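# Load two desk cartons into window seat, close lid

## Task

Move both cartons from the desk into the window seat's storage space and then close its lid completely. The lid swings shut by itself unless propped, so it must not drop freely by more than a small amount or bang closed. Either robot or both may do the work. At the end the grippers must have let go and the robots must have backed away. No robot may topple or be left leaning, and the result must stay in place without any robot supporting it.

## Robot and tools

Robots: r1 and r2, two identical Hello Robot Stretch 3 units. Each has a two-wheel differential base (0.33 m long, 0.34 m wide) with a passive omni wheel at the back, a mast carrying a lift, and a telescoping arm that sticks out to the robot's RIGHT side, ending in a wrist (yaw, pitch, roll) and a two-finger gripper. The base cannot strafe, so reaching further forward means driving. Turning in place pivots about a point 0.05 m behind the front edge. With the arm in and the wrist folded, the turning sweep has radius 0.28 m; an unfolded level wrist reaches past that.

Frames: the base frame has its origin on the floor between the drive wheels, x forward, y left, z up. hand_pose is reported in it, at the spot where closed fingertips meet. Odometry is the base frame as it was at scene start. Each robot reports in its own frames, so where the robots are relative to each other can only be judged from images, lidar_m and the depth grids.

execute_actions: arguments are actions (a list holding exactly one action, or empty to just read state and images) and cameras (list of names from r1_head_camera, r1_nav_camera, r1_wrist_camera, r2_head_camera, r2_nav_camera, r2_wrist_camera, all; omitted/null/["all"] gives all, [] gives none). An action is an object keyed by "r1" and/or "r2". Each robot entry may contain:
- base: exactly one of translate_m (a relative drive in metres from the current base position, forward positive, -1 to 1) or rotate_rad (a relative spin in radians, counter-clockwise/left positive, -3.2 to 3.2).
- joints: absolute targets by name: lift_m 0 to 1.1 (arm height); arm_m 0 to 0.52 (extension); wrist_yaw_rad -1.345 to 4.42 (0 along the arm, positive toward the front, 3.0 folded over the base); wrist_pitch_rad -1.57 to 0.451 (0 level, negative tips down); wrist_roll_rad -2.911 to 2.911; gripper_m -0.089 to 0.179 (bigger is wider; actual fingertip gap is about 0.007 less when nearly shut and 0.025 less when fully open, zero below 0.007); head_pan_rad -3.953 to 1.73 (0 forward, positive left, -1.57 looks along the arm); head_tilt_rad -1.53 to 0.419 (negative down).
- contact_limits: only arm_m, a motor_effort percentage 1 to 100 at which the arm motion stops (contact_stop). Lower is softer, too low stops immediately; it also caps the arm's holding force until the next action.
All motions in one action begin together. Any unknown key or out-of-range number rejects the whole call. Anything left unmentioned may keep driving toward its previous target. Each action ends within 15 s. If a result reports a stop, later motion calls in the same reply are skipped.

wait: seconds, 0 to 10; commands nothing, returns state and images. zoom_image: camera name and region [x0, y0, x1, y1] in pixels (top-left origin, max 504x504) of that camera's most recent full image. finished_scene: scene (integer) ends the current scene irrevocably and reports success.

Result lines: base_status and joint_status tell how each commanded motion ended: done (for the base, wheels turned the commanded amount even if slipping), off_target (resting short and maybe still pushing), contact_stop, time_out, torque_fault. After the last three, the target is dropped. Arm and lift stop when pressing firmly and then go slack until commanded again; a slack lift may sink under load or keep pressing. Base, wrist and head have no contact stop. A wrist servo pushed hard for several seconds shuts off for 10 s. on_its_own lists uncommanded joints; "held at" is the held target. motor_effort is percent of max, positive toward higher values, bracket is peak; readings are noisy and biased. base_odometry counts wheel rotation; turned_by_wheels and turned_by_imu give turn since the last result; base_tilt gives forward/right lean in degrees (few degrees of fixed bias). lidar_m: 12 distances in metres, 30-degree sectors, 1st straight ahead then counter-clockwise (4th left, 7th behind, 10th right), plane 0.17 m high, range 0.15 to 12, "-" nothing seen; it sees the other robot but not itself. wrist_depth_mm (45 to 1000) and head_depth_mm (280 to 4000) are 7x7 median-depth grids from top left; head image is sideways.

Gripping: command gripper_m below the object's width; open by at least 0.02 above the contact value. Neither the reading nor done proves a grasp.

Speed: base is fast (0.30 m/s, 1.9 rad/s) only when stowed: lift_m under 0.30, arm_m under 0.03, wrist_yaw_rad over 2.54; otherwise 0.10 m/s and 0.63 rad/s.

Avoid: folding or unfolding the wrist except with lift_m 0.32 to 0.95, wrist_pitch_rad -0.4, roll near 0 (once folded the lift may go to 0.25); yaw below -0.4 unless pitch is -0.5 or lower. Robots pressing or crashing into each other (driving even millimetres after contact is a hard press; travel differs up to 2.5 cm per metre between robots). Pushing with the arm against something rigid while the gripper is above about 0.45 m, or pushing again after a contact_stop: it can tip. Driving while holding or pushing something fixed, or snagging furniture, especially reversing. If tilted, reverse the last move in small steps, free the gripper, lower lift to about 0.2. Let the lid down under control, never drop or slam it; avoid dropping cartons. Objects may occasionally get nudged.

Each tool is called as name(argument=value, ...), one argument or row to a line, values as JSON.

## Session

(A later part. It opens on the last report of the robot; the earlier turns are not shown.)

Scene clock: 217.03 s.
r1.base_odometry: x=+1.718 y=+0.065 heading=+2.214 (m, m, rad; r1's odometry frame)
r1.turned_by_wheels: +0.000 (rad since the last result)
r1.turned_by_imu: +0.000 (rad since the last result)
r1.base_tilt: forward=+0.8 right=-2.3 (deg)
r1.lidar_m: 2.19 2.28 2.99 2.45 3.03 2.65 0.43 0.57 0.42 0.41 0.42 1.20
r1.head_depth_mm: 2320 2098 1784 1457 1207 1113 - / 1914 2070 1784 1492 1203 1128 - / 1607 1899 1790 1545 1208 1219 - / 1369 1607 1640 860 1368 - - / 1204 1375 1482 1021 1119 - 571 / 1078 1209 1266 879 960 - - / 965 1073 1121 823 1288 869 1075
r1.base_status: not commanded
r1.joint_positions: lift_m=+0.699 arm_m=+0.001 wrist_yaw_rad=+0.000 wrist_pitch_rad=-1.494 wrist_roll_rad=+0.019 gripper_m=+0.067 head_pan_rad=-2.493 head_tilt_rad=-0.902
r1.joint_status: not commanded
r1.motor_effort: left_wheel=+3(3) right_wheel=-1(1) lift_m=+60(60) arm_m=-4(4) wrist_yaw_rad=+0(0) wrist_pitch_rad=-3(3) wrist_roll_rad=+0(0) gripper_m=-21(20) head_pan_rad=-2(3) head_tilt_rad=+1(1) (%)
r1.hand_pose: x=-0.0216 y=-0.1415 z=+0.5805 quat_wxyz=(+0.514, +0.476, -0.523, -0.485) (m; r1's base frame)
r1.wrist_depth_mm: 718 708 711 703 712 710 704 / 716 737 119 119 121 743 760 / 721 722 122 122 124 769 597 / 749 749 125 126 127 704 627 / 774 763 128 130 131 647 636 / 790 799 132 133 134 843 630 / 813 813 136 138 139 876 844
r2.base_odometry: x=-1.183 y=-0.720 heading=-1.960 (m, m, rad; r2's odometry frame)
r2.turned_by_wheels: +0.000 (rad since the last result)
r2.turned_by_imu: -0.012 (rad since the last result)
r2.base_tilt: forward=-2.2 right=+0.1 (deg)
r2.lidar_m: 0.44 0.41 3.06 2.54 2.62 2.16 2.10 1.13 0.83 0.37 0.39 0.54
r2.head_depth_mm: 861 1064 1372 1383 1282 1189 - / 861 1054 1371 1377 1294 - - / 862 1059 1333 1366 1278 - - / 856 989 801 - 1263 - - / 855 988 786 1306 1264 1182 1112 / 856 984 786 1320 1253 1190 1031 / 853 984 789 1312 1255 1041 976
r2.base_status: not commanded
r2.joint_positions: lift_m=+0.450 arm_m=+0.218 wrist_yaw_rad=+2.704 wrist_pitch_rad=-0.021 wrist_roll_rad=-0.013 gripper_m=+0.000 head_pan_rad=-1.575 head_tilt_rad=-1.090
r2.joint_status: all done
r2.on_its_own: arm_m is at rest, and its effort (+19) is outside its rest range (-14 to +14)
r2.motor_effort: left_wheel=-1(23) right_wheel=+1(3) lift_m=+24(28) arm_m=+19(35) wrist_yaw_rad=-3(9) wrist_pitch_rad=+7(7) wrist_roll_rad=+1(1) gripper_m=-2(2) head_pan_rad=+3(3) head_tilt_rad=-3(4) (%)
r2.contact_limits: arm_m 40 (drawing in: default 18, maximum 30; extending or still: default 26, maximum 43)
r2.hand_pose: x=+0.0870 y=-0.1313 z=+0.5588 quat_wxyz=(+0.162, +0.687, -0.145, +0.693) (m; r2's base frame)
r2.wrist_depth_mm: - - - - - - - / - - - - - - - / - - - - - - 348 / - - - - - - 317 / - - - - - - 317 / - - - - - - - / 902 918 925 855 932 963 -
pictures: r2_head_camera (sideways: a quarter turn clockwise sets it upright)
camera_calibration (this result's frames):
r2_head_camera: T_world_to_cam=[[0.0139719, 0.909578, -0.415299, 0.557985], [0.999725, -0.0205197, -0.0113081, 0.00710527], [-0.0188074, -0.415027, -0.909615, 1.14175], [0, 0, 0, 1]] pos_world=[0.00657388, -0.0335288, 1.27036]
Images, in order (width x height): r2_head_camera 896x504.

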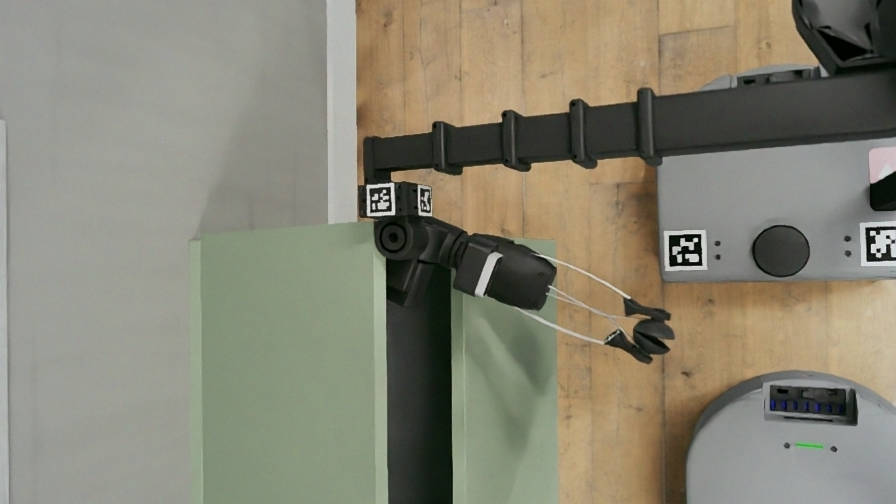

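execute_actions(
  actions=[
    {"r2":{"joints":{"lift_m":0.505,"arm_m":0.243},"contact_limits":{"arm_m":30}}},
  ],
  cameras=[],
)

execute_actions(
  actions=[
    {"r2":{"joints":{"lift_m":0.555,"arm_m":0.285},"contact_limits":{"arm_m":30}}},
  ],
  cameras=["r2_head_camera"],
)

execute_actions(
  actions=[
    {"r2":{"joints":{"lift_m":0.595,"arm_m":0.35},"contact_limits":{"arm_m":30}}},
  ],
  cameras=["r2_head_camera"],
)

Scene clock: 224.93 s.
r1.base_odometry: x=+1.718 y=+0.065 heading=+2.214 (m, m, rad; r1's odometry frame)
r1.turned_by_wheels: +0.000 (rad since the last result)
r1.turned_by_imu: +0.000 (rad since the last result)
r1.base_tilt: forward=+0.9 right=-2.2 (deg)
r1.lidar_m: 2.20 2.28 3.00 2.44 3.01 2.65 0.43 0.58 0.42 0.41 0.42 1.21
r1.head_depth_mm: 2310 2093 1786 1491 1207 1111 - / 1893 2068 1779 1552 1201 1129 - / 1594 1908 1676 1558 1329 1215 - / 1376 1595 838 1493 1374 - - / 1211 1382 825 1050 1117 - 570 / 1076 1208 970 1240 961 - - / 967 1075 1087 1282 1308 868 1076
r1.base_status: not commanded
r1.joint_positions: lift_m=+0.699 arm_m=+0.001 wrist_yaw_rad=+0.000 wrist_pitch_rad=-1.494 wrist_roll_rad=+0.019 gripper_m=+0.067 head_pan_rad=-2.493 head_tilt_rad=-0.902
r1.joint_status: not commanded
r1.motor_effort: left_wheel=+3(3) right_wheel=-1(1) lift_m=+60(61) arm_m=-4(4) wrist_yaw_rad=+0(0) wrist_pitch_rad=-3(3) wrist_roll_rad=+0(0) gripper_m=-20(20) head_pan_rad=-3(2) head_tilt_rad=+1(1) (%)
r1.hand_pose: x=-0.0216 y=-0.1415 z=+0.5805 quat_wxyz=(+0.514, +0.476, -0.523, -0.485) (m; r1's base frame)
r1.wrist_depth_mm: 695 704 715 721 710 715 724 / 687 723 119 119 120 759 734 / 739 723 122 122 124 767 609 / 750 757 125 126 128 716 614 / 759 751 129 129 131 640 650 / 796 793 132 133 135 851 644 / 818 832 137 137 139 862 843
r2.base_odometry: x=-1.183 y=-0.720 heading=-1.959 (m, m, rad; r2's odometry frame)
r2.turned_by_wheels: +0.000 (rad since the last result)
r2.turned_by_imu: -0.001 (rad since the last result)
r2.base_tilt: forward=-2.1 right=+0.1 (deg)
r2.lidar_m: 0.44 0.41 3.05 2.54 2.63 2.16 2.10 1.13 0.84 0.37 0.39 0.54
r2.head_depth_mm: 859 1059 1364 1381 1282 1190 1135 / 855 1052 1367 1374 - - - / 858 1060 1258 1382 1276 - - / 858 993 723 1364 1260 - - / 858 986 770 1328 1258 1190 1118 / 856 989 796 1314 1243 1189 1027 / 852 983 797 1315 1254 1042 975
r2.base_status: not commanded
r2.joint_positions: lift_m=+0.504 arm_m=+0.242 wrist_yaw_rad=+2.703 wrist_pitch_rad=-0.021 wrist_roll_rad=-0.013 gripper_m=+0.000 head_pan_rad=-1.575 head_tilt_rad=-1.090
r2.joint_status: all done
r2.motor_effort: left_wheel=+2(5) right_wheel=-1(5) lift_m=+30(30) arm_m=+7(23) wrist_yaw_rad=-4(3) wrist_pitch_rad=+7(7) wrist_roll_rad=+1(1) gripper_m=-2(3) head_pan_rad=+2(2) head_tilt_rad=-3(3) (%)
r2.contact_limits: arm_m 30 (drawing in: default 18, maximum 30; extending or still: default 26, maximum 43)
r2.hand_pose: x=+0.0872 y=-0.1558 z=+0.6134 quat_wxyz=(+0.162, +0.687, -0.145, +0.693) (m; r2's base frame)
r2.wrist_depth_mm: - - - - - - - / - - - - - - 352 / - - - - - - - / - - - - - - 338 / - - - - - - 306 / - - - - - - 320 / - - - 920 - - -
pictures: none
No camera images: the call's "cameras" was empty. Leave "cameras" out to get every camera's image.

Scene clock: 226.30 s.
r1.base_odometry: x=+1.718 y=+0.065 heading=+2.214 (m, m, rad; r1's odometry frame)
r1.turned_by_wheels: +0.000 (rad since the last result)
r1.turned_by_imu: +0.000 (rad since the last result)
r1.base_tilt: forward=+0.9 right=-2.0 (deg)
r1.lidar_m: 2.20 2.27 3.00 2.45 3.03 2.65 0.43 0.58 0.42 0.41 0.42 1.21
r1.head_depth_mm: 2327 2096 1688 1561 1204 1113 - / 1904 2063 743 1553 1203 1129 - / 1599 1894 1673 1552 1351 1215 - / 1370 1541 1714 1463 1375 - - / 1204 1314 796 1055 1108 - 570 / 1073 1211 1254 1241 962 - - / 966 1075 1119 1333 1298 870 1072
r1.base_status: not commanded
r1.joint_positions: lift_m=+0.699 arm_m=+0.001 wrist_yaw_rad=+0.000 wrist_pitch_rad=-1.494 wrist_roll_rad=+0.019 gripper_m=+0.067 head_pan_rad=-2.493 head_tilt_rad=-0.902
r1.joint_status: not commanded
r1.motor_effort: left_wheel=+3(3) right_wheel=-2(1) lift_m=+60(61) arm_m=-4(4) wrist_yaw_rad=+0(0) wrist_pitch_rad=-3(3) wrist_roll_rad=+0(0) gripper_m=-20(20) head_pan_rad=-3(3) head_tilt_rad=+1(1) (%)
r1.hand_pose: x=-0.0216 y=-0.1415 z=+0.5805 quat_wxyz=(+0.514, +0.476, -0.523, -0.485) (m; r1's base frame)
r1.wrist_depth_mm: 688 695 687 698 691 710 748 / 722 721 119 119 121 728 756 / 712 733 122 122 124 735 608 / 750 773 125 126 127 693 616 / 764 770 129 130 130 637 637 / 774 800 133 133 135 839 633 / 810 791 136 137 139 851 863
r2.base_odometry: x=-1.183 y=-0.720 heading=-1.959 (m, m, rad; r2's odometry frame)
r2.turned_by_wheels: +0.000 (rad since the last result)
r2.turned_by_imu: +0.000 (rad since the last result)
r2.base_tilt: forward=-2.2 right=+0.1 (deg)
r2.lidar_m: 0.44 0.41 3.06 2.54 2.62 2.16 2.10 1.13 0.83 0.37 0.39 0.54
r2.head_depth_mm: 860 1059 1372 1378 1278 1190 1131 / 857 1055 1332 1397 - - - / 857 1037 1400 1383 1273 - - / 858 960 - 1020 1264 - - / 855 956 1335 1169 1250 1187 1114 / 856 955 1324 1314 1250 1187 1031 / 851 957 1320 1310 1251 1043 974
r2.base_status: not commanded
r2.joint_positions: lift_m=+0.554 arm_m=+0.284 wrist_yaw_rad=+2.709 wrist_pitch_rad=-0.021 wrist_roll_rad=-0.013 gripper_m=+0.000 head_pan_rad=-1.575 head_tilt_rad=-1.090
r2.joint_status: all done
r2.motor_effort: left_wheel=+2(2) right_wheel=+0(2) lift_m=+28(31) arm_m=+10(10) wrist_yaw_rad=-7(7) wrist_pitch_rad=+7(7) wrist_roll_rad=+1(1) gripper_m=-2(3) head_pan_rad=+3(4) head_tilt_rad=-3(3) (%)
r2.contact_limits: arm_m 30 (drawing in: default 18, maximum 30; extending or still: default 26, maximum 43)
r2.hand_pose: x=+0.0859 y=-0.1969 z=+0.6636 quat_wxyz=(+0.160, +0.688, -0.143, +0.694) (m; r2's base frame)
r2.wrist_depth_mm: - - - - 483 - 314 / - - - - - - 346 / - - - - - - 355 / - - - - - - - / - - - - - 428 355 / - - - - - 414 317 / - - - - - - 321
pictures: r2_head_camera (sideways: a quarter turn clockwise sets it upright)
camera_calibration (this result's frames):
r2_head_camera: T_world_to_cam=[[0.0139702, 0.909578, -0.415298, 0.557983], [0.999726, -0.0205178, -0.0113081, 0.00710531], [-0.0188066, -0.415026, -0.909615, 1.14175], [0, 0, 0, 1]] pos_world=[0.00657394, -0.0335287, 1.27036]
Images, in order (width x height): r2_head_camera 896x504.

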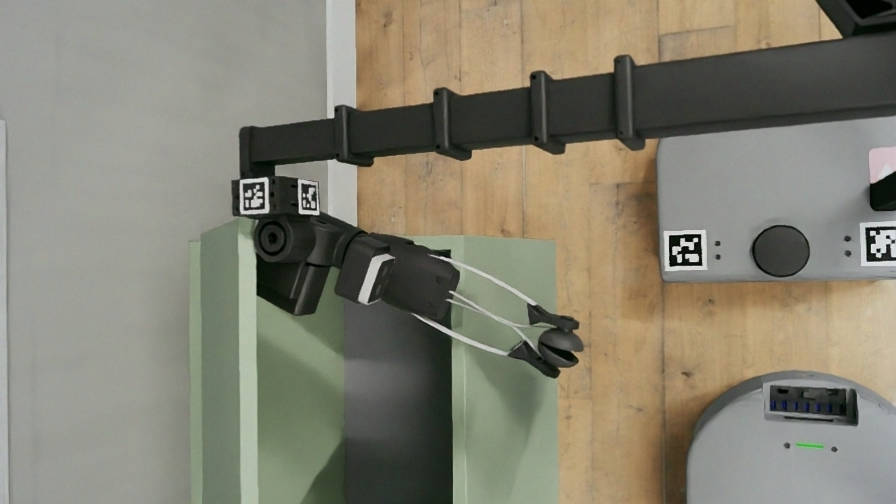

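Scene clock: 227.93 s.
r1.base_odometry: x=+1.718 y=+0.065 heading=+2.214 (m, m, rad; r1's odometry frame)
r1.turned_by_wheels: +0.000 (rad since the last result)
r1.turned_by_imu: +0.000 (rad since the last result)
r1.base_tilt: forward=+0.9 right=-2.1 (deg)
r1.lidar_m: 2.19 2.28 2.99 2.45 3.01 2.64 0.43 0.58 0.42 0.41 0.42 1.20
r1.head_depth_mm: 2315 2084 687 1553 1199 1113 - / 1903 2057 1675 1566 1203 1129 - / 1601 1825 1748 1560 1347 1208 - / 1373 1476 1751 1527 1372 - - / 1203 1299 1501 1051 1117 - 571 / 1071 792 1321 1240 959 - - / 961 1032 1136 1327 1309 870 1073
r1.base_status: not commanded
r1.joint_positions: lift_m=+0.699 arm_m=+0.001 wrist_yaw_rad=+0.000 wrist_pitch_rad=-1.494 wrist_roll_rad=+0.019 gripper_m=+0.067 head_pan_rad=-2.493 head_tilt_rad=-0.902
r1.joint_status: not commanded
r1.motor_effort: left_wheel=+3(3) right_wheel=-1(1) lift_m=+60(61) arm_m=-4(4) wrist_yaw_rad=+0(0) wrist_pitch_rad=-3(3) wrist_roll_rad=+0(0) gripper_m=-19(20) head_pan_rad=-2(2) head_tilt_rad=+1(2) (%)
r1.hand_pose: x=-0.0216 y=-0.1415 z=+0.5805 quat_wxyz=(+0.514, +0.476, -0.523, -0.485) (m; r1's base frame)
r1.wrist_depth_mm: 708 700 703 710 711 724 732 / 695 712 119 119 120 735 739 / 721 739 122 122 124 738 592 / 786 749 125 126 127 692 616 / 763 766 129 129 130 645 631 / 777 810 132 133 134 826 642 / 796 800 136 138 139 834 878
r2.base_odometry: x=-1.183 y=-0.720 heading=-1.959 (m, m, rad; r2's odometry frame)
r2.turned_by_wheels: +0.000 (rad since the last result)
r2.turned_by_imu: +0.000 (rad since the last result)
r2.base_tilt: forward=-2.2 right=+0.1 (deg)
r2.lidar_m: 0.44 0.41 3.05 2.54 2.62 2.16 2.09 1.13 0.84 0.37 0.39 0.54
r2.head_depth_mm: 862 1057 1369 1384 1276 1189 - / 857 1031 1363 - - - - / 859 1107 1367 1385 1271 - - / 860 623 1342 1305 1259 - - / 857 791 1331 1326 1252 1188 1115 / 854 845 1329 1312 1256 1190 1032 / 852 839 1325 1308 1248 1039 974
r2.base_status: not commanded
r2.joint_positions: lift_m=+0.595 arm_m=+0.349 wrist_yaw_rad=+2.710 wrist_pitch_rad=-0.021 wrist_roll_rad=-0.013 gripper_m=+0.000 head_pan_rad=-1.575 head_tilt_rad=-1.090
r2.joint_status: all done
r2.motor_effort: left_wheel=+2(2) right_wheel=-2(1) lift_m=+26(29) arm_m=+9(11) wrist_yaw_rad=-8(9) wrist_pitch_rad=+7(7) wrist_roll_rad=+1(1) gripper_m=-2(2) head_pan_rad=+2(1) head_tilt_rad=-3(3) (%)
r2.contact_limits: arm_m 30 (drawing in: default 18, maximum 30; extending or still: default 26, maximum 43)
r2.hand_pose: x=+0.0857 y=-0.2618 z=+0.7037 quat_wxyz=(+0.160, +0.688, -0.143, +0.694) (m; r2's base frame)
r2.wrist_depth_mm: - - - - 464 368 - / - - - - - 400 - / - - - - - 441 - / - - - - - - - / - - - - - 462 - / - - - - - 412 392 / - - - - - 431 -
pictures: r2_head_camera (sideways: a quarter turn clockwise sets it upright)
camera_calibration (this result's frames):
r2_head_camera: T_world_to_cam=[[0.0139703, 0.909578, -0.415298, 0.557983], [0.999726, -0.0205179, -0.0113081, 0.00710531], [-0.0188067, -0.415026, -0.909615, 1.14175], [0, 0, 0, 1]] pos_world=[0.00657394, -0.0335287, 1.27036]
Images, in order (width x height): r2_head_camera 896x504.

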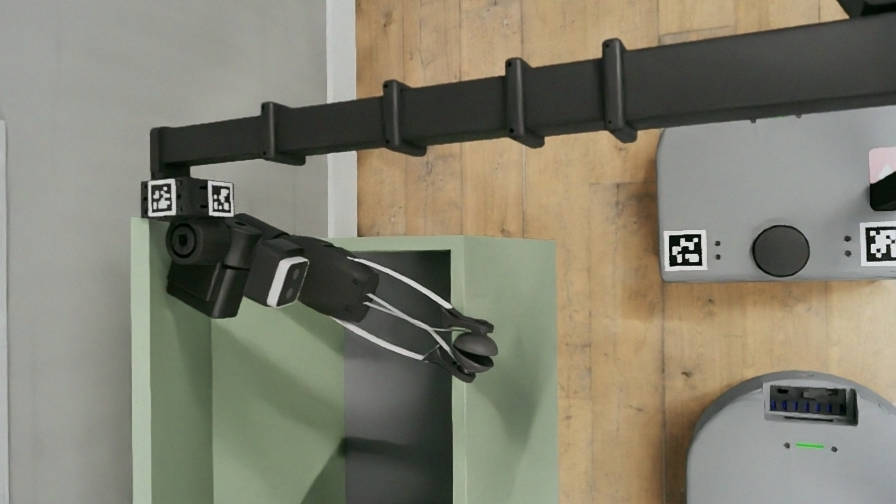

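execute_actions(
  actions=[
    {"r2":{"joints":{"arm_m":0.48,"wrist_yaw_rad":3.0},"contact_limits":{"arm_m":25}},"r1":{"base":{"rotate_rad":-0.36},"joints":{"wrist_yaw_rad":0.36,"arm_m":0.2,"head_pan_rad":-1.6,"head_tilt_rad":-1.0}}},
  ],
  cameras=[],
)

execute_actions(
  actions=[
    {"r1":{"joints":{"arm_m":0.46}}},
  ],
  cameras=["r2_nav_camera","r1_head_camera","r1_wrist_camera"],
)

Scene clock: 239.20 s.
r1.base_odometry: x=+1.718 y=+0.065 heading=+1.854 (m, m, rad; r1's odometry frame)
r1.turned_by_wheels: -0.360 (rad since the last result)
r1.turned_by_imu: -0.362 (rad since the last result)
r1.base_tilt: forward=+0.9 right=-2.1 (deg)
r1.lidar_m: 1.47 2.19 2.42 2.93 2.92 2.75 0.53 0.43 0.50 0.41 0.41 0.93
r1.head_depth_mm: 975 1243 1558 1470 1345 - - / 788 823 1476 - - 1192 - / 784 1041 1215 1007 1119 1202 - / 760 946 1209 - 694 1203 - / 740 875 1198 1374 1050 1206 1108 / 765 815 1132 1351 997 1188 1109 / 748 766 1033 1270 986 1207 1108
r1.base_status: done
r1.joint_positions: lift_m=+0.699 arm_m=+0.200 wrist_yaw_rad=+0.359 wrist_pitch_rad=-1.494 wrist_roll_rad=+0.019 gripper_m=+0.067 head_pan_rad=-1.607 head_tilt_rad=-0.988
r1.joint_status: all done
r1.motor_effort: left_wheel=+2(5) right_wheel=-2(5) lift_m=+60(60) arm_m=+3(3) wrist_yaw_rad=+2(2) wrist_pitch_rad=-3(3) wrist_roll_rad=+0(0) gripper_m=-19(20) head_pan_rad=+4(39) head_tilt_rad=-7(20) (%)
r1.hand_pose: x=-0.0232 y=-0.3406 z=+0.5805 quat_wxyz=(+0.592, +0.562, -0.430, -0.386) (m; r1's base frame)
r1.wrist_depth_mm: 313 443 647 640 637 552 398 / 715 315 119 119 121 345 336 / 747 747 121 122 124 754 771 / 741 752 125 126 127 760 792 / 775 767 129 130 131 635 647 / 777 791 132 133 135 657 668 / 835 828 135 137 138 655 857
r2.base_odometry: x=-1.183 y=-0.720 heading=-1.959 (m, m, rad; r2's odometry frame)
r2.turned_by_wheels: +0.000 (rad since the last result)
r2.turned_by_imu: -0.002 (rad since the last result)
r2.base_tilt: forward=-2.2 right=+0.1 (deg)
r2.lidar_m: 0.44 0.47 3.06 2.54 2.62 2.16 2.09 1.13 0.84 0.37 0.39 0.54
r2.head_depth_mm: 861 1058 1366 1373 1292 1194 - / 860 1056 1306 - - - - / 815 1054 1361 1379 1274 - - / 650 - 1306 1248 1258 - - / 686 982 1328 1317 1254 1188 1116 / 700 973 1317 1313 1249 1194 1010 / 697 972 1325 1312 1253 1181 974
r2.base_status: not commanded
r2.joint_positions: lift_m=+0.595 arm_m=+0.479 wrist_yaw_rad=+3.015 wrist_pitch_rad=-0.021 wrist_roll_rad=-0.013 gripper_m=+0.000 head_pan_rad=-1.575 head_tilt_rad=-1.090
r2.joint_status: all done
r2.motor_effort: left_wheel=+3(16) right_wheel=-2(33) lift_m=+24(26) arm_m=+8(10) wrist_yaw_rad=-12(12) wrist_pitch_rad=+8(7) wrist_roll_rad=+1(0) gripper_m=-2(2) head_pan_rad=+2(2) head_tilt_rad=-3(3) (%)
r2.contact_limits: arm_m 25 (drawing in: default 18, maximum 30; extending or still: default 26, maximum 43)
r2.hand_pose: x=+0.0110 y=-0.3705 z=+0.7038 quat_wxyz=(+0.053, +0.701, -0.037, +0.710) (m; r2's base frame)
r2.wrist_depth_mm: - - - - - 653 302 / - - - - - 660 - / - - - - - - - / - - - - - - - / - - - - - - - / - - - - - - 326 / - - - - - - 279
pictures: none
No camera images: the call's "cameras" was empty. Leave "cameras" out to get every camera's image.

Scene clock: 242.33 s.
r1.base_odometry: x=+1.718 y=+0.065 heading=+1.854 (m, m, rad; r1's odometry frame)
r1.turned_by_wheels: +0.000 (rad since the last result)
r1.turned_by_imu: +0.000 (rad since the last result)
r1.base_tilt: forward=+1.0 right=-2.1 (deg)
r1.lidar_m: 1.46 2.19 2.42 2.92 2.91 2.75 0.53 0.43 0.50 0.41 0.41 0.93
r1.head_depth_mm: 976 1243 1559 1479 1330 - - / 789 815 1495 - - 1190 - / 752 - 1233 1282 1275 1201 - / 733 - 838 908 1137 1207 - / 740 858 1092 1376 1029 1196 1107 / 762 818 1131 1349 1004 1191 1109 / 748 765 1034 1269 987 1202 1107
r1.base_status: not commanded
r1.joint_positions: lift_m=+0.699 arm_m=+0.460 wrist_yaw_rad=+0.359 wrist_pitch_rad=-1.494 wrist_roll_rad=+0.019 gripper_m=+0.067 head_pan_rad=-1.607 head_tilt_rad=-0.988
r1.joint_status: all done
r1.motor_effort: left_wheel=+2(2) right_wheel=-1(2) lift_m=+61(60) arm_m=+2(3) wrist_yaw_rad=+1(1) wrist_pitch_rad=-3(3) wrist_roll_rad=+0(0) gripper_m=-19(19) head_pan_rad=+4(3) head_tilt_rad=-7(6) (%)
r1.hand_pose: x=-0.0232 y=-0.6007 z=+0.5805 quat_wxyz=(+0.592, +0.562, -0.430, -0.386) (m; r1's base frame)
r1.wrist_depth_mm: 439 638 640 649 667 436 304 / 441 569 119 119 120 399 320 / 433 571 122 123 124 402 336 / 443 626 125 126 126 431 336 / 439 542 129 129 131 382 796 / 386 324 133 133 134 356 802 / 793 790 136 137 139 669 863
r2.base_odometry: x=-1.183 y=-0.720 heading=-1.959 (m, m, rad; r2's odometry frame)
r2.turned_by_wheels: +0.000 (rad since the last result)
r2.turned_by_imu: +0.000 (rad since the last result)
r2.base_tilt: forward=-2.2 right=+0.1 (deg)
r2.lidar_m: 0.44 0.47 3.05 2.53 2.63 2.17 2.10 1.13 0.84 0.37 0.39 0.54
r2.head_depth_mm: 862 1060 1370 1378 1284 1188 - / 859 1057 1314 - - - - / 813 1050 1367 1379 1281 - - / 651 - 1308 1247 1268 - - / 686 975 1327 1308 1252 1191 1111 / 699 973 1178 1313 1251 1185 1011 / 523 658 781 1008 1250 1191 974
r2.base_status: not commanded
r2.joint_positions: lift_m=+0.595 arm_m=+0.479 wrist_yaw_rad=+3.015 wrist_pitch_rad=-0.021 wrist_roll_rad=-0.013 gripper_m=+0.000 head_pan_rad=-1.575 head_tilt_rad=-1.090
r2.joint_status: not commanded
r2.motor_effort: left_wheel=+2(2) right_wheel=-2(2) lift_m=+24(24) arm_m=+8(8) wrist_yaw_rad=-12(12) wrist_pitch_rad=+7(7) wrist_roll_rad=+0(1) gripper_m=-2(3) head_pan_rad=+2(2) head_tilt_rad=-3(3) (%)
r2.hand_pose: x=+0.0110 y=-0.3705 z=+0.7038 quat_wxyz=(+0.053, +0.701, -0.037, +0.710) (m; r2's base frame)
r2.wrist_depth_mm: - - - - - 655 - / - - - - - 663 - / - - - - - - - / - - - - - - - / - - - - - - - / - - - - - - - / - - - - - - -
pictures: r1_head_camera (sideways: a quarter turn clockwise sets it upright), r1_wrist_camera, r2_nav_camera (sideways: a quarter turn counterclockwise sets it upright)
camera_calibration (this result's frames):
r1_head_camera: T_world_to_cam=[[0.0688392, 0.853815, -0.516005, 0.689154], [0.995386, -0.0934413, -0.0218215, 0.0256581], [-0.0668477, -0.512122, -0.856308, 1.06976], [0, 0, 0, 1]] pos_world=[-0.00146913, -0.0381628, 1.27221]
r1_wrist_camera: T_world_to_cam=[[-0.937645, -0.347057, 0.0193364, -0.24285], [-0.342157, 0.931348, 0.124581, 0.504362], [-0.0612455, 0.110196, -0.992021, 0.806483], [0, 0, 0, 1]] pos_world=[-0.00574262, -0.642891, 0.74191]
r2_nav_camera: T_world_to_cam=[[-0.025686, -0.866762, 0.498061, -0.604755], [-0.999534, 0.0140371, -0.0271196, 0.0960075], [0.0165149, -0.498525, -0.866718, 1.08505], [0, 0, 0, 1]] pos_world=[0.0625094, 0.0153998, 1.24424]
Images, in order (width x height): r1_head_camera 896x504, r1_wrist_camera 644x364, r2_nav_camera 672x504.

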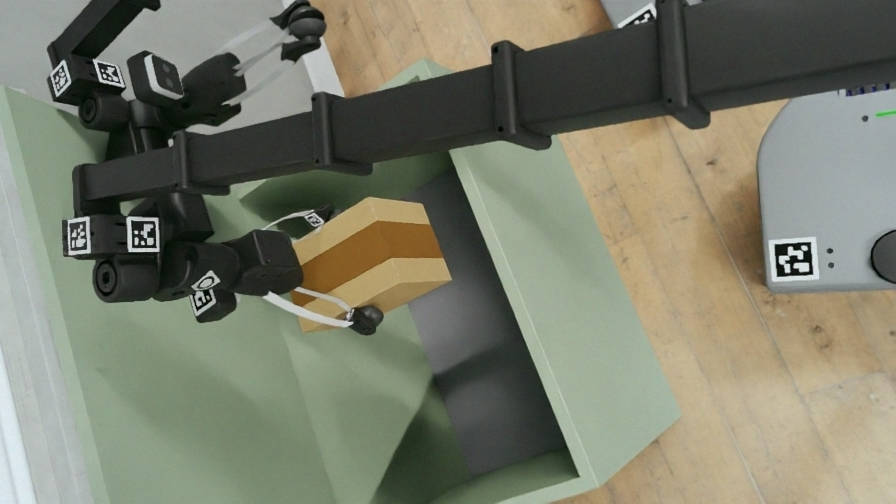

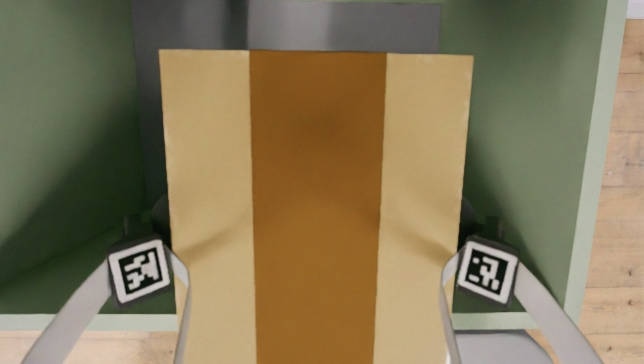

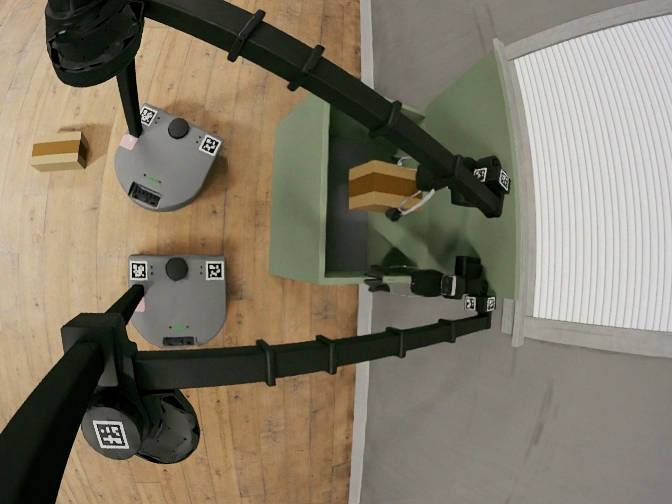

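execute_actions(
  actions=[
    {"r1":{"joints":{"arm_m":0.475,"lift_m":0.29}}},
  ],
  cameras=["r2_nav_camera","r1_head_camera"],
)

Scene clock: 252.03 s.
r1.base_odometry: x=+1.718 y=+0.065 heading=+1.854 (m, m, rad; r1's odometry frame)
r1.turned_by_wheels: +0.000 (rad since the last result)
r1.turned_by_imu: +0.001 (rad since the last result)
r1.base_tilt: forward=+0.9 right=-2.1 (deg)
r1.lidar_m: 1.47 2.19 2.43 2.93 2.91 2.74 0.53 0.43 0.50 0.41 0.41 0.93
r1.head_depth_mm: 976 1245 1564 1476 1329 1096 1109 / 787 823 1414 1056 1306 1198 - / 784 1042 1216 1265 1268 1204 - / 759 945 1255 1194 1142 1208 - / 742 874 1208 1378 1031 1205 1104 / 763 816 1130 1356 998 1191 1106 / 748 764 1034 1266 986 1201 1103
r1.base_status: not commanded
r1.joint_positions: lift_m=+0.290 arm_m=+0.475 wrist_yaw_rad=+0.359 wrist_pitch_rad=-1.494 wrist_roll_rad=+0.019 gripper_m=+0.067 head_pan_rad=-1.607 head_tilt_rad=-0.988
r1.joint_status: all done
r1.motor_effort: left_wheel=+2(2) right_wheel=-1(2) lift_m=+25(55) arm_m=+2(2) wrist_yaw_rad=+1(1) wrist_pitch_rad=-3(3) wrist_roll_rad=+0(0) gripper_m=-19(19) head_pan_rad=+3(4) head_tilt_rad=-7(7) (%)
r1.hand_pose: x=-0.0232 y=-0.6156 z=+0.1717 quat_wxyz=(+0.592, +0.562, -0.430, -0.386) (m; r1's base frame)
r1.wrist_depth_mm: 252 251 252 255 256 259 258 / 255 255 119 119 120 266 267 / 263 265 122 122 124 272 273 / 273 269 126 125 127 279 279 / 278 274 128 129 131 286 282 / 283 286 132 133 135 298 281 / - 290 137 137 139 299 267
r2.base_odometry: x=-1.183 y=-0.720 heading=-1.959 (m, m, rad; r2's odometry frame)
r2.turned_by_wheels: +0.000 (rad since the last result)
r2.turned_by_imu: -0.001 (rad since the last result)
r2.base_tilt: forward=-2.1 right=+0.0 (deg)
r2.lidar_m: 0.44 0.47 3.08 2.53 2.63 2.17 2.10 1.13 0.84 0.37 0.39 0.54
r2.head_depth_mm: 862 1055 1374 1374 1284 1193 - / 858 1055 1315 - - - - / 814 1050 1369 1373 1274 - - / 648 - 1300 1250 1269 - - / 689 981 1326 1304 1256 1185 1116 / 699 973 1170 933 1256 1190 1010 / 696 970 1275 1317 818 1187 970
r2.base_status: not commanded
r2.joint_positions: lift_m=+0.595 arm_m=+0.479 wrist_yaw_rad=+3.015 wrist_pitch_rad=-0.021 wrist_roll_rad=-0.013 gripper_m=+0.000 head_pan_rad=-1.575 head_tilt_rad=-1.090
r2.joint_status: not commanded
r2.motor_effort: left_wheel=+2(2) right_wheel=-3(2) lift_m=+25(24) arm_m=+8(8) wrist_yaw_rad=-11(12) wrist_pitch_rad=+7(7) wrist_roll_rad=+1(1) gripper_m=-1(2) head_pan_rad=+3(3) head_tilt_rad=-3(2) (%)
r2.hand_pose: x=+0.0110 y=-0.3705 z=+0.7038 quat_wxyz=(+0.053, +0.701, -0.037, +0.710) (m; r2's base frame)
r2.wrist_depth_mm: - - - - - - - / - - - - - - - / - - - - - - - / - - - - - - - / - - - - - 749 - / - - - - - - - / - - - - - 460 -
pictures: r1_head_camera (sideways: a quarter turn clockwise sets it upright), r2_nav_camera (sideways: a quarter turn counterclockwise sets it upright)
camera_calibration (this result's frames):
r1_head_camera: T_world_to_cam=[[0.0688388, 0.853816, -0.516004, 0.689153], [0.995386, -0.0934408, -0.0218216, 0.0256581], [-0.0668474, -0.512121, -0.856308, 1.06977], [0, 0, 0, 1]] pos_world=[-0.00146911, -0.0381628, 1.27221]
r2_nav_camera: T_world_to_cam=[[-0.0256861, -0.866762, 0.498061, -0.604755], [-0.999534, 0.0140372, -0.0271196, 0.0960075], [0.0165149, -0.498525, -0.866718, 1.08505], [0, 0, 0, 1]] pos_world=[0.0625094, 0.0153997, 1.24424]
Images, in order (width x height): r1_head_camera 896x504, r2_nav_camera 672x504.

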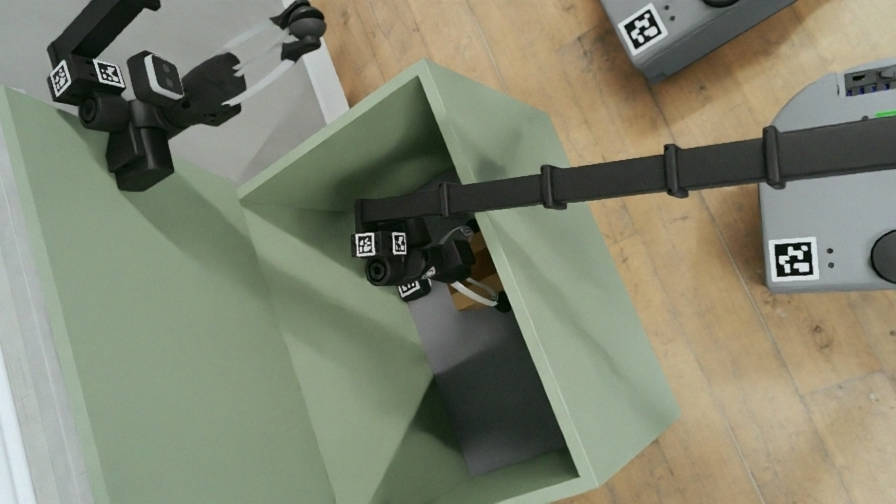

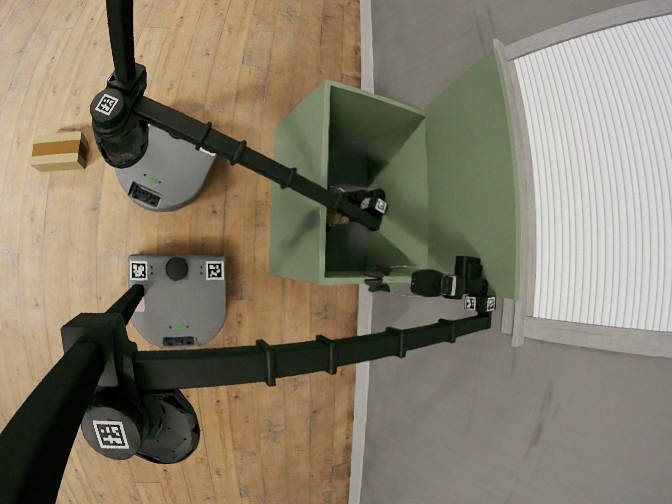

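3 cm to go.

execute_actions(
  actions=[
    {"r1":{"joints":{"lift_m":0.264}}},
  ],
  cameras=[],
)

execute_actions(
  actions=[
    {"r1":{"joints":{"gripper_m":0.16}}},
  ],
  cameras=[],
)

execute_actions(
  actions=[
    {"r1":{"joints":{"lift_m":0.6}}},
  ],
  cameras=["r1_wrist_camera"],
)

Scene clock: 264.57 s.
r1.base_odometry: x=+1.718 y=+0.065 heading=+1.854 (m, m, rad; r1's odometry frame)
r1.turned_by_wheels: +0.000 (rad since the last result)
r1.turned_by_imu: +0.000 (rad since the last result)
r1.base_tilt: forward=+0.9 right=-2.1 (deg)
r1.lidar_m: 1.47 2.19 2.42 2.93 2.91 2.75 0.53 0.43 0.50 0.41 0.41 0.93
r1.head_depth_mm: 977 1242 1561 1460 1319 1101 1111 / 790 823 1420 1058 1307 1205 - / 781 1046 1225 1267 1275 1203 - / 763 944 1271 1082 1138 1208 - / 738 876 1202 1366 1031 1203 1102 / 763 821 1129 1347 1003 1191 1111 / 750 765 1034 1271 987 1206 1103
r1.base_status: not commanded
r1.joint_positions: lift_m=+0.271 arm_m=+0.475 wrist_yaw_rad=+0.359 wrist_pitch_rad=-1.494 wrist_roll_rad=+0.019 gripper_m=+0.067 head_pan_rad=-1.607 head_tilt_rad=-0.988
r1.joint_status: lift_m contact_stop (moved -0.020 of -0.026)
r1.on_its_own: lift_m is slack since a contact_stop, until your next command for it (your +0.264 is given up)
r1.motor_effort: left_wheel=+1(3) right_wheel=+0(2) lift_m=+35(37) arm_m=+0(2) wrist_yaw_rad=+1(1) wrist_pitch_rad=-3(4) wrist_roll_rad=+0(0) gripper_m=-19(20) head_pan_rad=+3(3) head_tilt_rad=-6(8) (%)
r1.hand_pose: x=-0.0232 y=-0.6158 z=+0.1519 quat_wxyz=(+0.592, +0.562, -0.430, -0.386) (m; r1's base frame)
r1.wrist_depth_mm: 233 233 235 239 241 243 244 / 238 240 118 119 120 248 247 / 246 246 122 122 123 254 256 / 253 250 125 126 127 260 265 / 259 258 129 129 131 270 271 / 264 270 133 134 135 275 275 / 272 275 136 137 139 279 271
r2.base_odometry: x=-1.183 y=-0.720 heading=-1.959 (m, m, rad; r2's odometry frame)
r2.turned_by_wheels: +0.000 (rad since the last result)
r2.turned_by_imu: +0.000 (rad since the last result)
r2.base_tilt: forward=-2.2 right=+0.1 (deg)
r2.lidar_m: 0.44 0.47 3.05 2.54 2.62 2.17 2.10 1.13 0.84 0.37 0.39 0.54
r2.head_depth_mm: 862 1061 1367 1386 1288 1193 - / 856 1057 1315 - - - - / 817 1053 1370 1377 1277 - - / 652 - 1313 1250 1270 - - / 689 977 1323 1208 1253 1196 1114 / 701 975 1173 901 1251 1191 1008 / 697 971 1266 1315 814 1193 971
r2.base_status: not commanded
r2.joint_positions: lift_m=+0.595 arm_m=+0.479 wrist_yaw_rad=+3.015 wrist_pitch_rad=-0.021 wrist_roll_rad=-0.013 gripper_m=+0.000 head_pan_rad=-1.575 head_tilt_rad=-1.090
r2.joint_status: not commanded
r2.motor_effort: left_wheel=+3(3) right_wheel=-2(2) lift_m=+24(24) arm_m=+8(8) wrist_yaw_rad=-12(12) wrist_pitch_rad=+7(7) wrist_roll_rad=+1(0) gripper_m=-2(2) head_pan_rad=+2(4) head_tilt_rad=-3(3) (%)
r2.hand_pose: x=+0.0110 y=-0.3705 z=+0.7038 quat_wxyz=(+0.053, +0.701, -0.037, +0.710) (m; r2's base frame)
r2.wrist_depth_mm: - - - - - - - / - - - - - - - / - - - - - - - / - - - - - - - / - - - - - - - / - - - - - - - / - - - - - 797 -
pictures: none
No camera images: the call's "cameras" was empty. Leave "cameras" out to get every camera's image.

not run: a stop came earlier in this reply.

not run: a stop came earlier in this reply.

execute_actions(
  actions=[
    {"r1":{"joints":{"gripper_m":0.16,"lift_m":0.272}}},
  ],
  cameras=[],
)

execute_actions(
  actions=[
    {"r1":{"joints":{"lift_m":0.6}}},
  ],
  cameras=["r1_wrist_camera"],
)

execute_actions(
  actions=[
    {"r1":{"joints":{"arm_m":0.03,"wrist_yaw_rad":-0.14,"gripper_m":0.179}}},
  ],
  cameras=[],
)

execute_actions(
  actions=[
    {"r1":{"base":{"rotate_rad":-2.62},"joints":{"lift_m":0.36}}},
  ],
  cameras=[],
)

execute_actions(
  actions=[
    {"r1":{"joints":{"arm_m":0.345,"lift_m":0.31}}},
  ],
  cameras=["r1_wrist_camera","r1_head_camera"],
)

Scene clock: 277.47 s.
r1.base_odometry: x=+1.718 y=+0.065 heading=+1.854 (m, m, rad; r1's odometry frame)
r1.turned_by_wheels: +0.000 (rad since the last result)
r1.turned_by_imu: +0.001 (rad since the last result)
r1.base_tilt: forward=+0.9 right=-2.0 (deg)
r1.lidar_m: 1.47 2.19 2.43 2.93 2.91 2.75 0.52 0.43 0.50 0.41 0.41 0.93
r1.head_depth_mm: 975 1244 1561 1468 1318 1101 1113 / 791 823 1416 1056 1305 1206 - / 782 1040 1235 1270 1263 1205 - / 762 948 1274 944 1139 1204 - / 741 875 1208 1372 1037 1198 1108 / 763 815 1134 1345 1000 1192 1106 / 747 764 1029 1265 989 1204 1102
r1.base_status: not commanded
r1.joint_positions: lift_m=+0.272 arm_m=+0.475 wrist_yaw_rad=+0.359 wrist_pitch_rad=-1.495 wrist_roll_rad=+0.019 gripper_m=+0.160 head_pan_rad=-1.607 head_tilt_rad=-0.988
r1.joint_status: all done
r1.motor_effort: left_wheel=+1(1) right_wheel=+0(0) lift_m=+48(49) arm_m=+1(1) wrist_yaw_rad=+1(1) wrist_pitch_rad=-3(4) wrist_roll_rad=+0(0) gripper_m=+0(81) head_pan_rad=+5(3) head_tilt_rad=-7(8) (%)
r1.hand_pose: x=-0.0232 y=-0.6156 z=+0.1529 quat_wxyz=(+0.592, +0.562, -0.430, -0.386) (m; r1's base frame)
r1.wrist_depth_mm: 234 237 239 239 239 241 246 / 239 239 128 129 131 248 250 / 245 245 132 132 135 255 256 / 251 250 136 136 138 263 262 / 257 257 139 140 142 269 268 / - 269 143 144 146 277 268 / 274 275 147 147 151 285 281
r2.base_odometry: x=-1.183 y=-0.720 heading=-1.959 (m, m, rad; r2's odometry frame)
r2.turned_by_wheels: +0.000 (rad since the last result)
r2.turned_by_imu: +0.000 (rad since the last result)
r2.base_tilt: forward=-2.1 right=+0.1 (deg)
r2.lidar_m: 0.44 0.47 3.04 2.53 2.63 2.16 2.10 1.13 0.84 0.37 0.39 0.54
r2.head_depth_mm: 856 1062 1368 1381 1285 1193 - / 860 1062 1316 - - - - / 813 1054 1364 1379 1280 - - / 649 - 1305 1241 1269 - - / 688 980 1321 1265 1253 1186 1107 / 699 973 1176 900 1251 1195 1010 / 696 971 1267 1307 810 1186 980
r2.base_status: not commanded
r2.joint_positions: lift_m=+0.595 arm_m=+0.479 wrist_yaw_rad=+3.015 wrist_pitch_rad=-0.021 wrist_roll_rad=-0.013 gripper_m=+0.000 head_pan_rad=-1.575 head_tilt_rad=-1.090
r2.joint_status: not commanded
r2.motor_effort: left_wheel=+3(3) right_wheel=-2(2) lift_m=+24(24) arm_m=+8(8) wrist_yaw_rad=-11(11) wrist_pitch_rad=+7(7) wrist_roll_rad=+1(1) gripper_m=-2(2) head_pan_rad=+3(4) head_tilt_rad=-3(3) (%)
r2.hand_pose: x=+0.0110 y=-0.3705 z=+0.7038 quat_wxyz=(+0.053, +0.701, -0.037, +0.710) (m; r2's base frame)
r2.wrist_depth_mm: - - - - - - - / - - - - - - - / - - - - - - - / - - - - - - - / - - - - - - - / - - - - - - - / - - - - - 774 -
pictures: none
No camera images: the call's "cameras" was empty. Leave "cameras" out to get every camera's image.

Scene clock: 281.27 s.
r1.base_odometry: x=+1.718 y=+0.065 heading=+1.854 (m, m, rad; r1's odometry frame)
r1.turned_by_wheels: +0.000 (rad since the last result)
r1.turned_by_imu: +0.000 (rad since the last result)
r1.base_tilt: forward=+1.0 right=-2.1 (deg)
r1.lidar_m: 1.46 2.19 2.43 2.92 2.92 2.75 0.52 0.43 0.50 0.41 0.41 0.93
r1.head_depth_mm: 978 1246 1564 1460 1321 1099 1110 / 791 823 1426 1051 - - - / 782 955 1321 1378 1262 1213 - / 760 850 1371 1392 1142 1205 - / 741 863 1202 1369 1033 1205 1110 / 764 818 1132 1352 1002 1189 1107 / 748 766 1029 1265 985 1204 1109
r1.base_status: not commanded
r1.joint_positions: lift_m=+0.599 arm_m=+0.475 wrist_yaw_rad=+0.359 wrist_pitch_rad=-1.496 wrist_roll_rad=+0.019 gripper_m=+0.160 head_pan_rad=-1.607 head_tilt_rad=-0.988
r1.joint_status: all done
r1.motor_effort: left_wheel=+2(2) right_wheel=+0(0) lift_m=+53(57) arm_m=+1(1) wrist_yaw_rad=+1(1) wrist_pitch_rad=-2(2) wrist_roll_rad=+0(0) gripper_m=-1(1) head_pan_rad=+4(2) head_tilt_rad=-8(8) (%)
r1.hand_pose: x=-0.0233 y=-0.6154 z=+0.4808 quat_wxyz=(+0.592, +0.562, -0.430, -0.386) (m; r1's base frame)
r1.wrist_depth_mm: 441 546 542 554 556 420 284 / 439 545 568 564 580 419 283 / 448 570 570 466 578 419 283 / 444 585 584 477 609 422 283 / 441 594 617 547 615 391 281 / 409 372 405 405 413 400 269 / 300 303 304 304 307 308 283
r2.base_odometry: x=-1.183 y=-0.720 heading=-1.959 (m, m, rad; r2's odometry frame)
r2.turned_by_wheels: +0.000 (rad since the last result)
r2.turned_by_imu: +0.000 (rad since the last result)
r2.base_tilt: forward=-2.2 right=+0.1 (deg)
r2.lidar_m: 0.44 0.47 3.06 2.54 2.62 2.17 2.10 1.13 0.84 0.37 0.39 0.54
r2.head_depth_mm: 860 1057 1365 1380 1287 1187 - / 860 1054 1315 - - - - / 814 1052 1362 1381 1277 - - / 648 - 1310 1245 1260 - - / 686 981 1334 1311 1246 1194 1112 / 698 924 1274 1180 1246 1194 1011 / 672 595 1176 1317 1250 1191 977
r2.base_status: not commanded
r2.joint_positions: lift_m=+0.595 arm_m=+0.479 wrist_yaw_rad=+3.015 wrist_pitch_rad=-0.021 wrist_roll_rad=-0.013 gripper_m=+0.000 head_pan_rad=-1.575 head_tilt_rad=-1.090
r2.joint_status: not commanded
r2.motor_effort: left_wheel=+3(3) right_wheel=-2(2) lift_m=+24(24) arm_m=+8(8) wrist_yaw_rad=-12(12) wrist_pitch_rad=+7(7) wrist_roll_rad=+1(1) gripper_m=-1(2) head_pan_rad=+3(3) head_tilt_rad=-3(3) (%)
r2.hand_pose: x=+0.0110 y=-0.3705 z=+0.7038 quat_wxyz=(+0.053, +0.701, -0.037, +0.710) (m; r2's base frame)
r2.wrist_depth_mm: - - - - - - - / - - - - - 671 262 / - - - - - 704 - / - - - - - - - / - - - - - - - / - - - - - - - / - - - - - - -
pictures: r1_wrist_camera
camera_calibration (this result's frames):
r1_wrist_camera: T_world_to_cam=[[-0.937613, -0.347142, 0.0193442, -0.246233], [-0.342132, 0.931122, 0.126327, 0.529459], [-0.0618651, 0.111827, -0.9918, 0.710044], [0, 0, 0, 1]] pos_world=[-0.00579983, -0.657871, 0.6421]
Images, in order (width x height): r1_wrist_camera 644x364.

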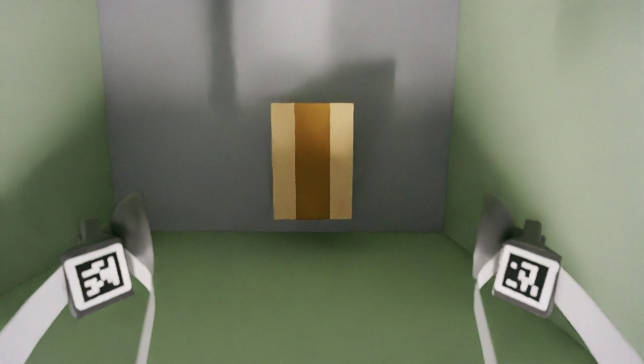

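Scene clock: 285.73 s.
r1.base_odometry: x=+1.718 y=+0.065 heading=+1.854 (m, m, rad; r1's odometry frame)
r1.turned_by_wheels: +0.000 (rad since the last result)
r1.turned_by_imu: +0.001 (rad since the last result)
r1.base_tilt: forward=+0.8 right=-2.1 (deg)
r1.lidar_m: 1.47 2.19 2.42 2.93 2.92 2.75 0.52 0.43 0.50 0.41 0.41 0.93
r1.head_depth_mm: 975 1238 1570 1462 1322 1097 1108 / 787 821 1421 1053 1322 - - / 781 1042 1237 1265 1183 - - / 760 947 1285 1390 1085 - - / 742 878 1202 1381 1034 1221 1108 / 764 817 1128 1348 1002 1189 1103 / 748 765 1032 1267 987 1196 1104
r1.base_status: not commanded
r1.joint_positions: lift_m=+0.599 arm_m=+0.030 wrist_yaw_rad=-0.139 wrist_pitch_rad=-1.497 wrist_roll_rad=+0.019 gripper_m=+0.179 head_pan_rad=-1.607 head_tilt_rad=-0.988
r1.joint_status: all done
r1.motor_effort: left_wheel=+2(2) right_wheel=+0(0) lift_m=+53(53) arm_m=-4(4) wrist_yaw_rad=-1(2) wrist_pitch_rad=-2(2) wrist_roll_rad=+0(0) gripper_m=+1(75) head_pan_rad=+3(2) head_tilt_rad=-7(7) (%)
r1.hand_pose: x=-0.0209 y=-0.1701 z=+0.4808 quat_wxyz=(+0.478, +0.439, -0.554, -0.521) (m; r1's base frame)
r1.wrist_depth_mm: 361 430 595 627 617 514 471 / 613 621 610 624 639 564 478 / 638 648 642 649 634 654 499 / 653 650 656 - - 667 507 / 669 666 689 - - 679 694 / - 675 696 - - 713 718 / 720 705 709 - - 743 754
r2.base_odometry: x=-1.183 y=-0.720 heading=-1.959 (m, m, rad; r2's odometry frame)
r2.turned_by_wheels: +0.000 (rad since the last result)
r2.turned_by_imu: +0.000 (rad since the last result)
r2.base_tilt: forward=-2.2 right=+0.0 (deg)
r2.lidar_m: 0.44 0.47 3.07 2.54 2.62 2.16 2.09 1.13 0.84 0.37 0.39 0.54
r2.head_depth_mm: 858 1056 1366 1383 1287 1187 - / 857 1053 1323 - - - - / 815 1053 1353 1378 1278 - - / 649 - 1306 1240 1263 - - / 686 975 1338 1315 1250 1197 1111 / 702 975 1330 1187 1254 1186 1010 / 698 969 1322 1308 1255 1182 971
r2.base_status: not commanded
r2.joint_positions: lift_m=+0.595 arm_m=+0.479 wrist_yaw_rad=+3.015 wrist_pitch_rad=-0.021 wrist_roll_rad=-0.013 gripper_m=+0.000 head_pan_rad=-1.575 head_tilt_rad=-1.090
r2.joint_status: not commanded
r2.motor_effort: left_wheel=+2(2) right_wheel=-2(3) lift_m=+24(24) arm_m=+8(8) wrist_yaw_rad=-12(12) wrist_pitch_rad=+7(7) wrist_roll_rad=+1(0) gripper_m=-3(2) head_pan_rad=+2(3) head_tilt_rad=-3(3) (%)
r2.hand_pose: x=+0.0110 y=-0.3705 z=+0.7038 quat_wxyz=(+0.053, +0.701, -0.037, +0.710) (m; r2's base frame)
r2.wrist_depth_mm: - - - - - - - / - - - - - 669 - / - - - - - 629 401 / - - - - - - 441 / - - - - - - 439 / - - - - - - - / - - - - - - -
pictures: none
No camera images: the call's "cameras" was empty. Leave "cameras" out to get every camera's image.

Scene clock: 290.80 s.
r1.base_odometry: x=+1.718 y=+0.065 heading=-0.766 (m, m, rad; r1's odometry frame)
r1.turned_by_wheels: -2.620 (rad since the last result)
r1.turned_by_imu: -2.643 (rad since the last result)
r1.base_tilt: forward=+0.8 right=-2.1 (deg)
r1.lidar_m: 0.43 0.50 0.41 0.41 0.93 1.48 2.19 2.42 2.93 2.44 2.75 0.53
r1.head_depth_mm: 2157 1874 1639 1471 1327 1206 1105 / 2159 1880 1649 1465 1327 1214 - / 2167 1882 1645 1473 1321 - - / 2163 1872 1634 1463 1214 1244 - / 2169 1857 1636 1457 1322 1215 1105 / 2183 1860 1650 1460 1322 1202 1106 / 2166 1867 1651 1459 1322 1197 1106
r1.base_status: done
r1.joint_positions: lift_m=+0.361 arm_m=+0.030 wrist_yaw_rad=-0.139 wrist_pitch_rad=-1.497 wrist_roll_rad=+0.019 gripper_m=+0.179 head_pan_rad=-1.607 head_tilt_rad=-0.988
r1.joint_status: all done
r1.motor_effort: left_wheel=+2(6) right_wheel=-2(5) lift_m=+18(45) arm_m=-4(4) wrist_yaw_rad=-1(1) wrist_pitch_rad=-1(1) wrist_roll_rad=+0(0) gripper_m=+0(1) head_pan_rad=+3(4) head_tilt_rad=-7(6) (%)
r1.hand_pose: x=-0.0209 y=-0.1701 z=+0.2420 quat_wxyz=(+0.478, +0.439, -0.554, -0.521) (m; r1's base frame)
r1.wrist_depth_mm: 374 379 383 386 384 390 393 / 389 392 383 393 394 400 398 / 392 398 401 402 406 414 415 / 406 410 408 - - 418 423 / 412 416 425 - - - 437 / - 432 431 - - - 447 / 441 443 443 - - - -
r2.base_odometry: x=-1.183 y=-0.720 heading=-1.959 (m, m, rad; r2's odometry frame)
r2.turned_by_wheels: +0.000 (rad since the last result)
r2.turned_by_imu: +0.000 (rad since the last result)
r2.base_tilt: forward=-2.2 right=+0.1 (deg)
r2.lidar_m: 0.43 2.80 3.07 2.54 2.62 2.17 2.10 1.13 0.84 0.37 0.39 0.54
r2.head_depth_mm: 861 1053 1366 1376 1285 1192 - / 862 1053 1319 - - - - / 812 1052 1359 1393 1273 - - / 651 - 1305 1242 1270 - - / 690 979 1328 1304 1249 1190 1114 / 697 974 1316 1181 1252 1191 1116 / 698 969 1323 1312 1257 1192 1115
r2.base_status: not commanded
r2.joint_positions: lift_m=+0.595 arm_m=+0.479 wrist_yaw_rad=+3.015 wrist_pitch_rad=-0.021 wrist_roll_rad=-0.013 gripper_m=+0.000 head_pan_rad=-1.575 head_tilt_rad=-1.090
r2.joint_status: not commanded
r2.on_its_own: wrist_yaw_rad is at rest, and its effort (-13) is outside its rest range (-12 to +12)
r2.motor_effort: left_wheel=+2(3) right_wheel=-2(2) lift_m=+24(24) arm_m=+8(8) wrist_yaw_rad=-13(12) wrist_pitch_rad=+7(7) wrist_roll_rad=+1(1) gripper_m=-3(3) head_pan_rad=+4(2) head_tilt_rad=-4(3) (%)
r2.hand_pose: x=+0.0110 y=-0.3705 z=+0.7038 quat_wxyz=(+0.053, +0.701, -0.037, +0.710) (m; r2's base frame)
r2.wrist_depth_mm: - - - - - - - / - - - - - - - / - - - - - - - / - - - - - - - / - - - - - 762 661 / - - - - - - - / - - - - - - -
pictures: none
No camera images: the call's "cameras" was empty. Leave "cameras" out to get every camera's image.

Scene clock: 294.33 s.
r1.base_odometry: x=+1.718 y=+0.065 heading=-0.766 (m, m, rad; r1's odometry frame)
r1.turned_by_wheels: +0.000 (rad since the last result)
r1.turned_by_imu: +0.000 (rad since the last result)
r1.base_tilt: forward=+0.8 right=-2.2 (deg)
r1.lidar_m: 0.43 0.50 0.41 0.41 0.94 1.48 2.19 2.43 2.92 2.45 2.75 0.53
r1.head_depth_mm: 2179 1874 1651 1468 1323 1209 1107 / 2155 1864 1646 1470 1321 1208 - / 2155 1876 1646 1490 1322 1201 - / 2160 1871 1641 1513 1202 1209 - / 2172 1875 1643 1460 1322 1207 1105 / 2150 1872 1637 1461 1315 1208 1105 / 2160 1851 1634 1465 1324 1202 1104
r1.base_status: not commanded
r1.joint_positions: lift_m=+0.311 arm_m=+0.345 wrist_yaw_rad=-0.140 wrist_pitch_rad=-1.497 wrist_roll_rad=+0.019 gripper_m=+0.179 head_pan_rad=-1.607 head_tilt_rad=-0.988
r1.joint_status: all done
r1.motor_effort: left_wheel=+2(2) right_wheel=-2(2) lift_m=+18(15) arm_m=+2(2) wrist_yaw_rad=+0(1) wrist_pitch_rad=-1(2) wrist_roll_rad=+0(0) gripper_m=+1(1) head_pan_rad=+4(3) head_tilt_rad=-7(7) (%)
r1.hand_pose: x=-0.0209 y=-0.4846 z=+0.1920 quat_wxyz=(+0.478, +0.439, -0.555, -0.521) (m; r1's base frame)
r1.wrist_depth_mm: 326 332 335 337 335 344 346 / 339 339 230 229 346 350 353 / 346 347 346 234 352 359 364 / 355 357 357 240 358 370 375 / 360 369 362 246 375 376 379 / - 375 374 255 382 400 392 / 390 386 386 393 395 405 405
r2.base_odometry: x=-1.183 y=-0.720 heading=-1.959 (m, m, rad; r2's odometry frame)
r2.turned_by_wheels: +0.000 (rad since the last result)
r2.turned_by_imu: +0.000 (rad since the last result)
r2.base_tilt: forward=-2.1 right=+0.1 (deg)
r2.lidar_m: 0.43 2.79 3.08 2.53 2.63 2.17 2.10 1.13 0.84 0.37 0.39 0.54
r2.head_depth_mm: 861 1056 1371 1384 1284 1190 - / 860 1056 1318 - - - - / 814 1057 1359 1381 1282 - - / 650 - 1308 1242 1258 - - / 688 978 1328 1312 1252 1187 1113 / 698 974 1318 1188 1251 1187 1117 / 700 972 1322 1309 1253 1195 1109
r2.base_status: not commanded
r2.joint_positions: lift_m=+0.595 arm_m=+0.479 wrist_yaw_rad=+3.015 wrist_pitch_rad=-0.021 wrist_roll_rad=-0.013 gripper_m=+0.000 head_pan_rad=-1.575 head_tilt_rad=-1.090
r2.joint_status: not commanded
r2.motor_effort: left_wheel=+2(2) right_wheel=-2(2) lift_m=+24(24) arm_m=+8(8) wrist_yaw_rad=-12(11) wrist_pitch_rad=+7(7) wrist_roll_rad=+1(1) gripper_m=-2(3) head_pan_rad=+3(2) head_tilt_rad=-3(2) (%)
r2.hand_pose: x=+0.0110 y=-0.3705 z=+0.7038 quat_wxyz=(+0.053, +0.701, -0.037, +0.710) (m; r2's base frame)
r2.wrist_depth_mm: - - - - - - - / - - - - - - - / - - - - - - - / - - - - - - - / - - - - - - - / - - - - - - 629 / - - - - - - -
pictures: r1_head_camera (sideways: a quarter turn clockwise sets it upright), r1_wrist_camera
camera_calibration (this result's frames):
r1_head_camera: T_world_to_cam=[[0.0687457, 0.854039, -0.515646, 0.688687], [0.995397, -0.0933141, -0.0218456, 0.0256893], [-0.066774, -0.511771, -0.856523, 1.07004], [0, 0, 0, 1]] pos_world=[-0.00146416, -0.0381512, 1.2722]
r1_wrist_camera: T_world_to_cam=[[-0.989415, 0.143819, 0.0193487, 0.0438432], [0.145113, 0.981185, 0.127347, 0.479233], [-0.000669741, 0.128807, -0.991669, 0.418656], [0, 0, 0, 1]] pos_world=[-0.0258832, -0.530448, 0.353291]
Images, in order (width x height): r1_head_camera 896x504, r1_wrist_camera 644x364.

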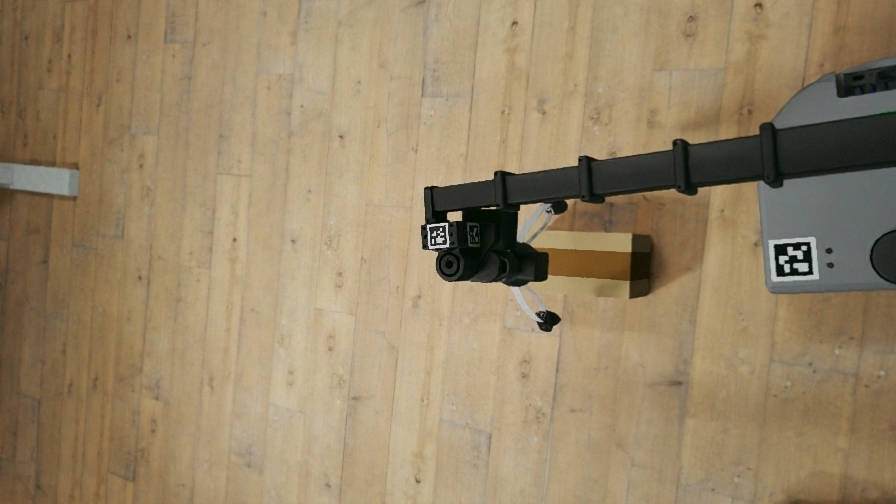

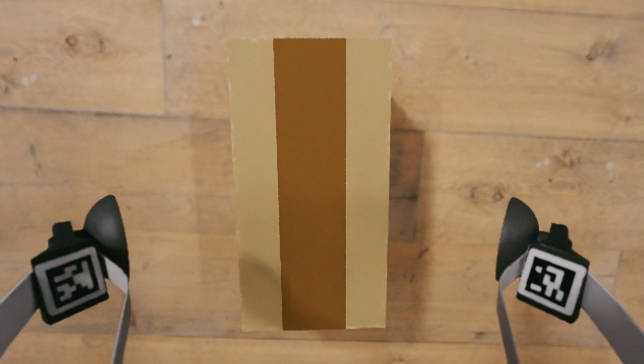

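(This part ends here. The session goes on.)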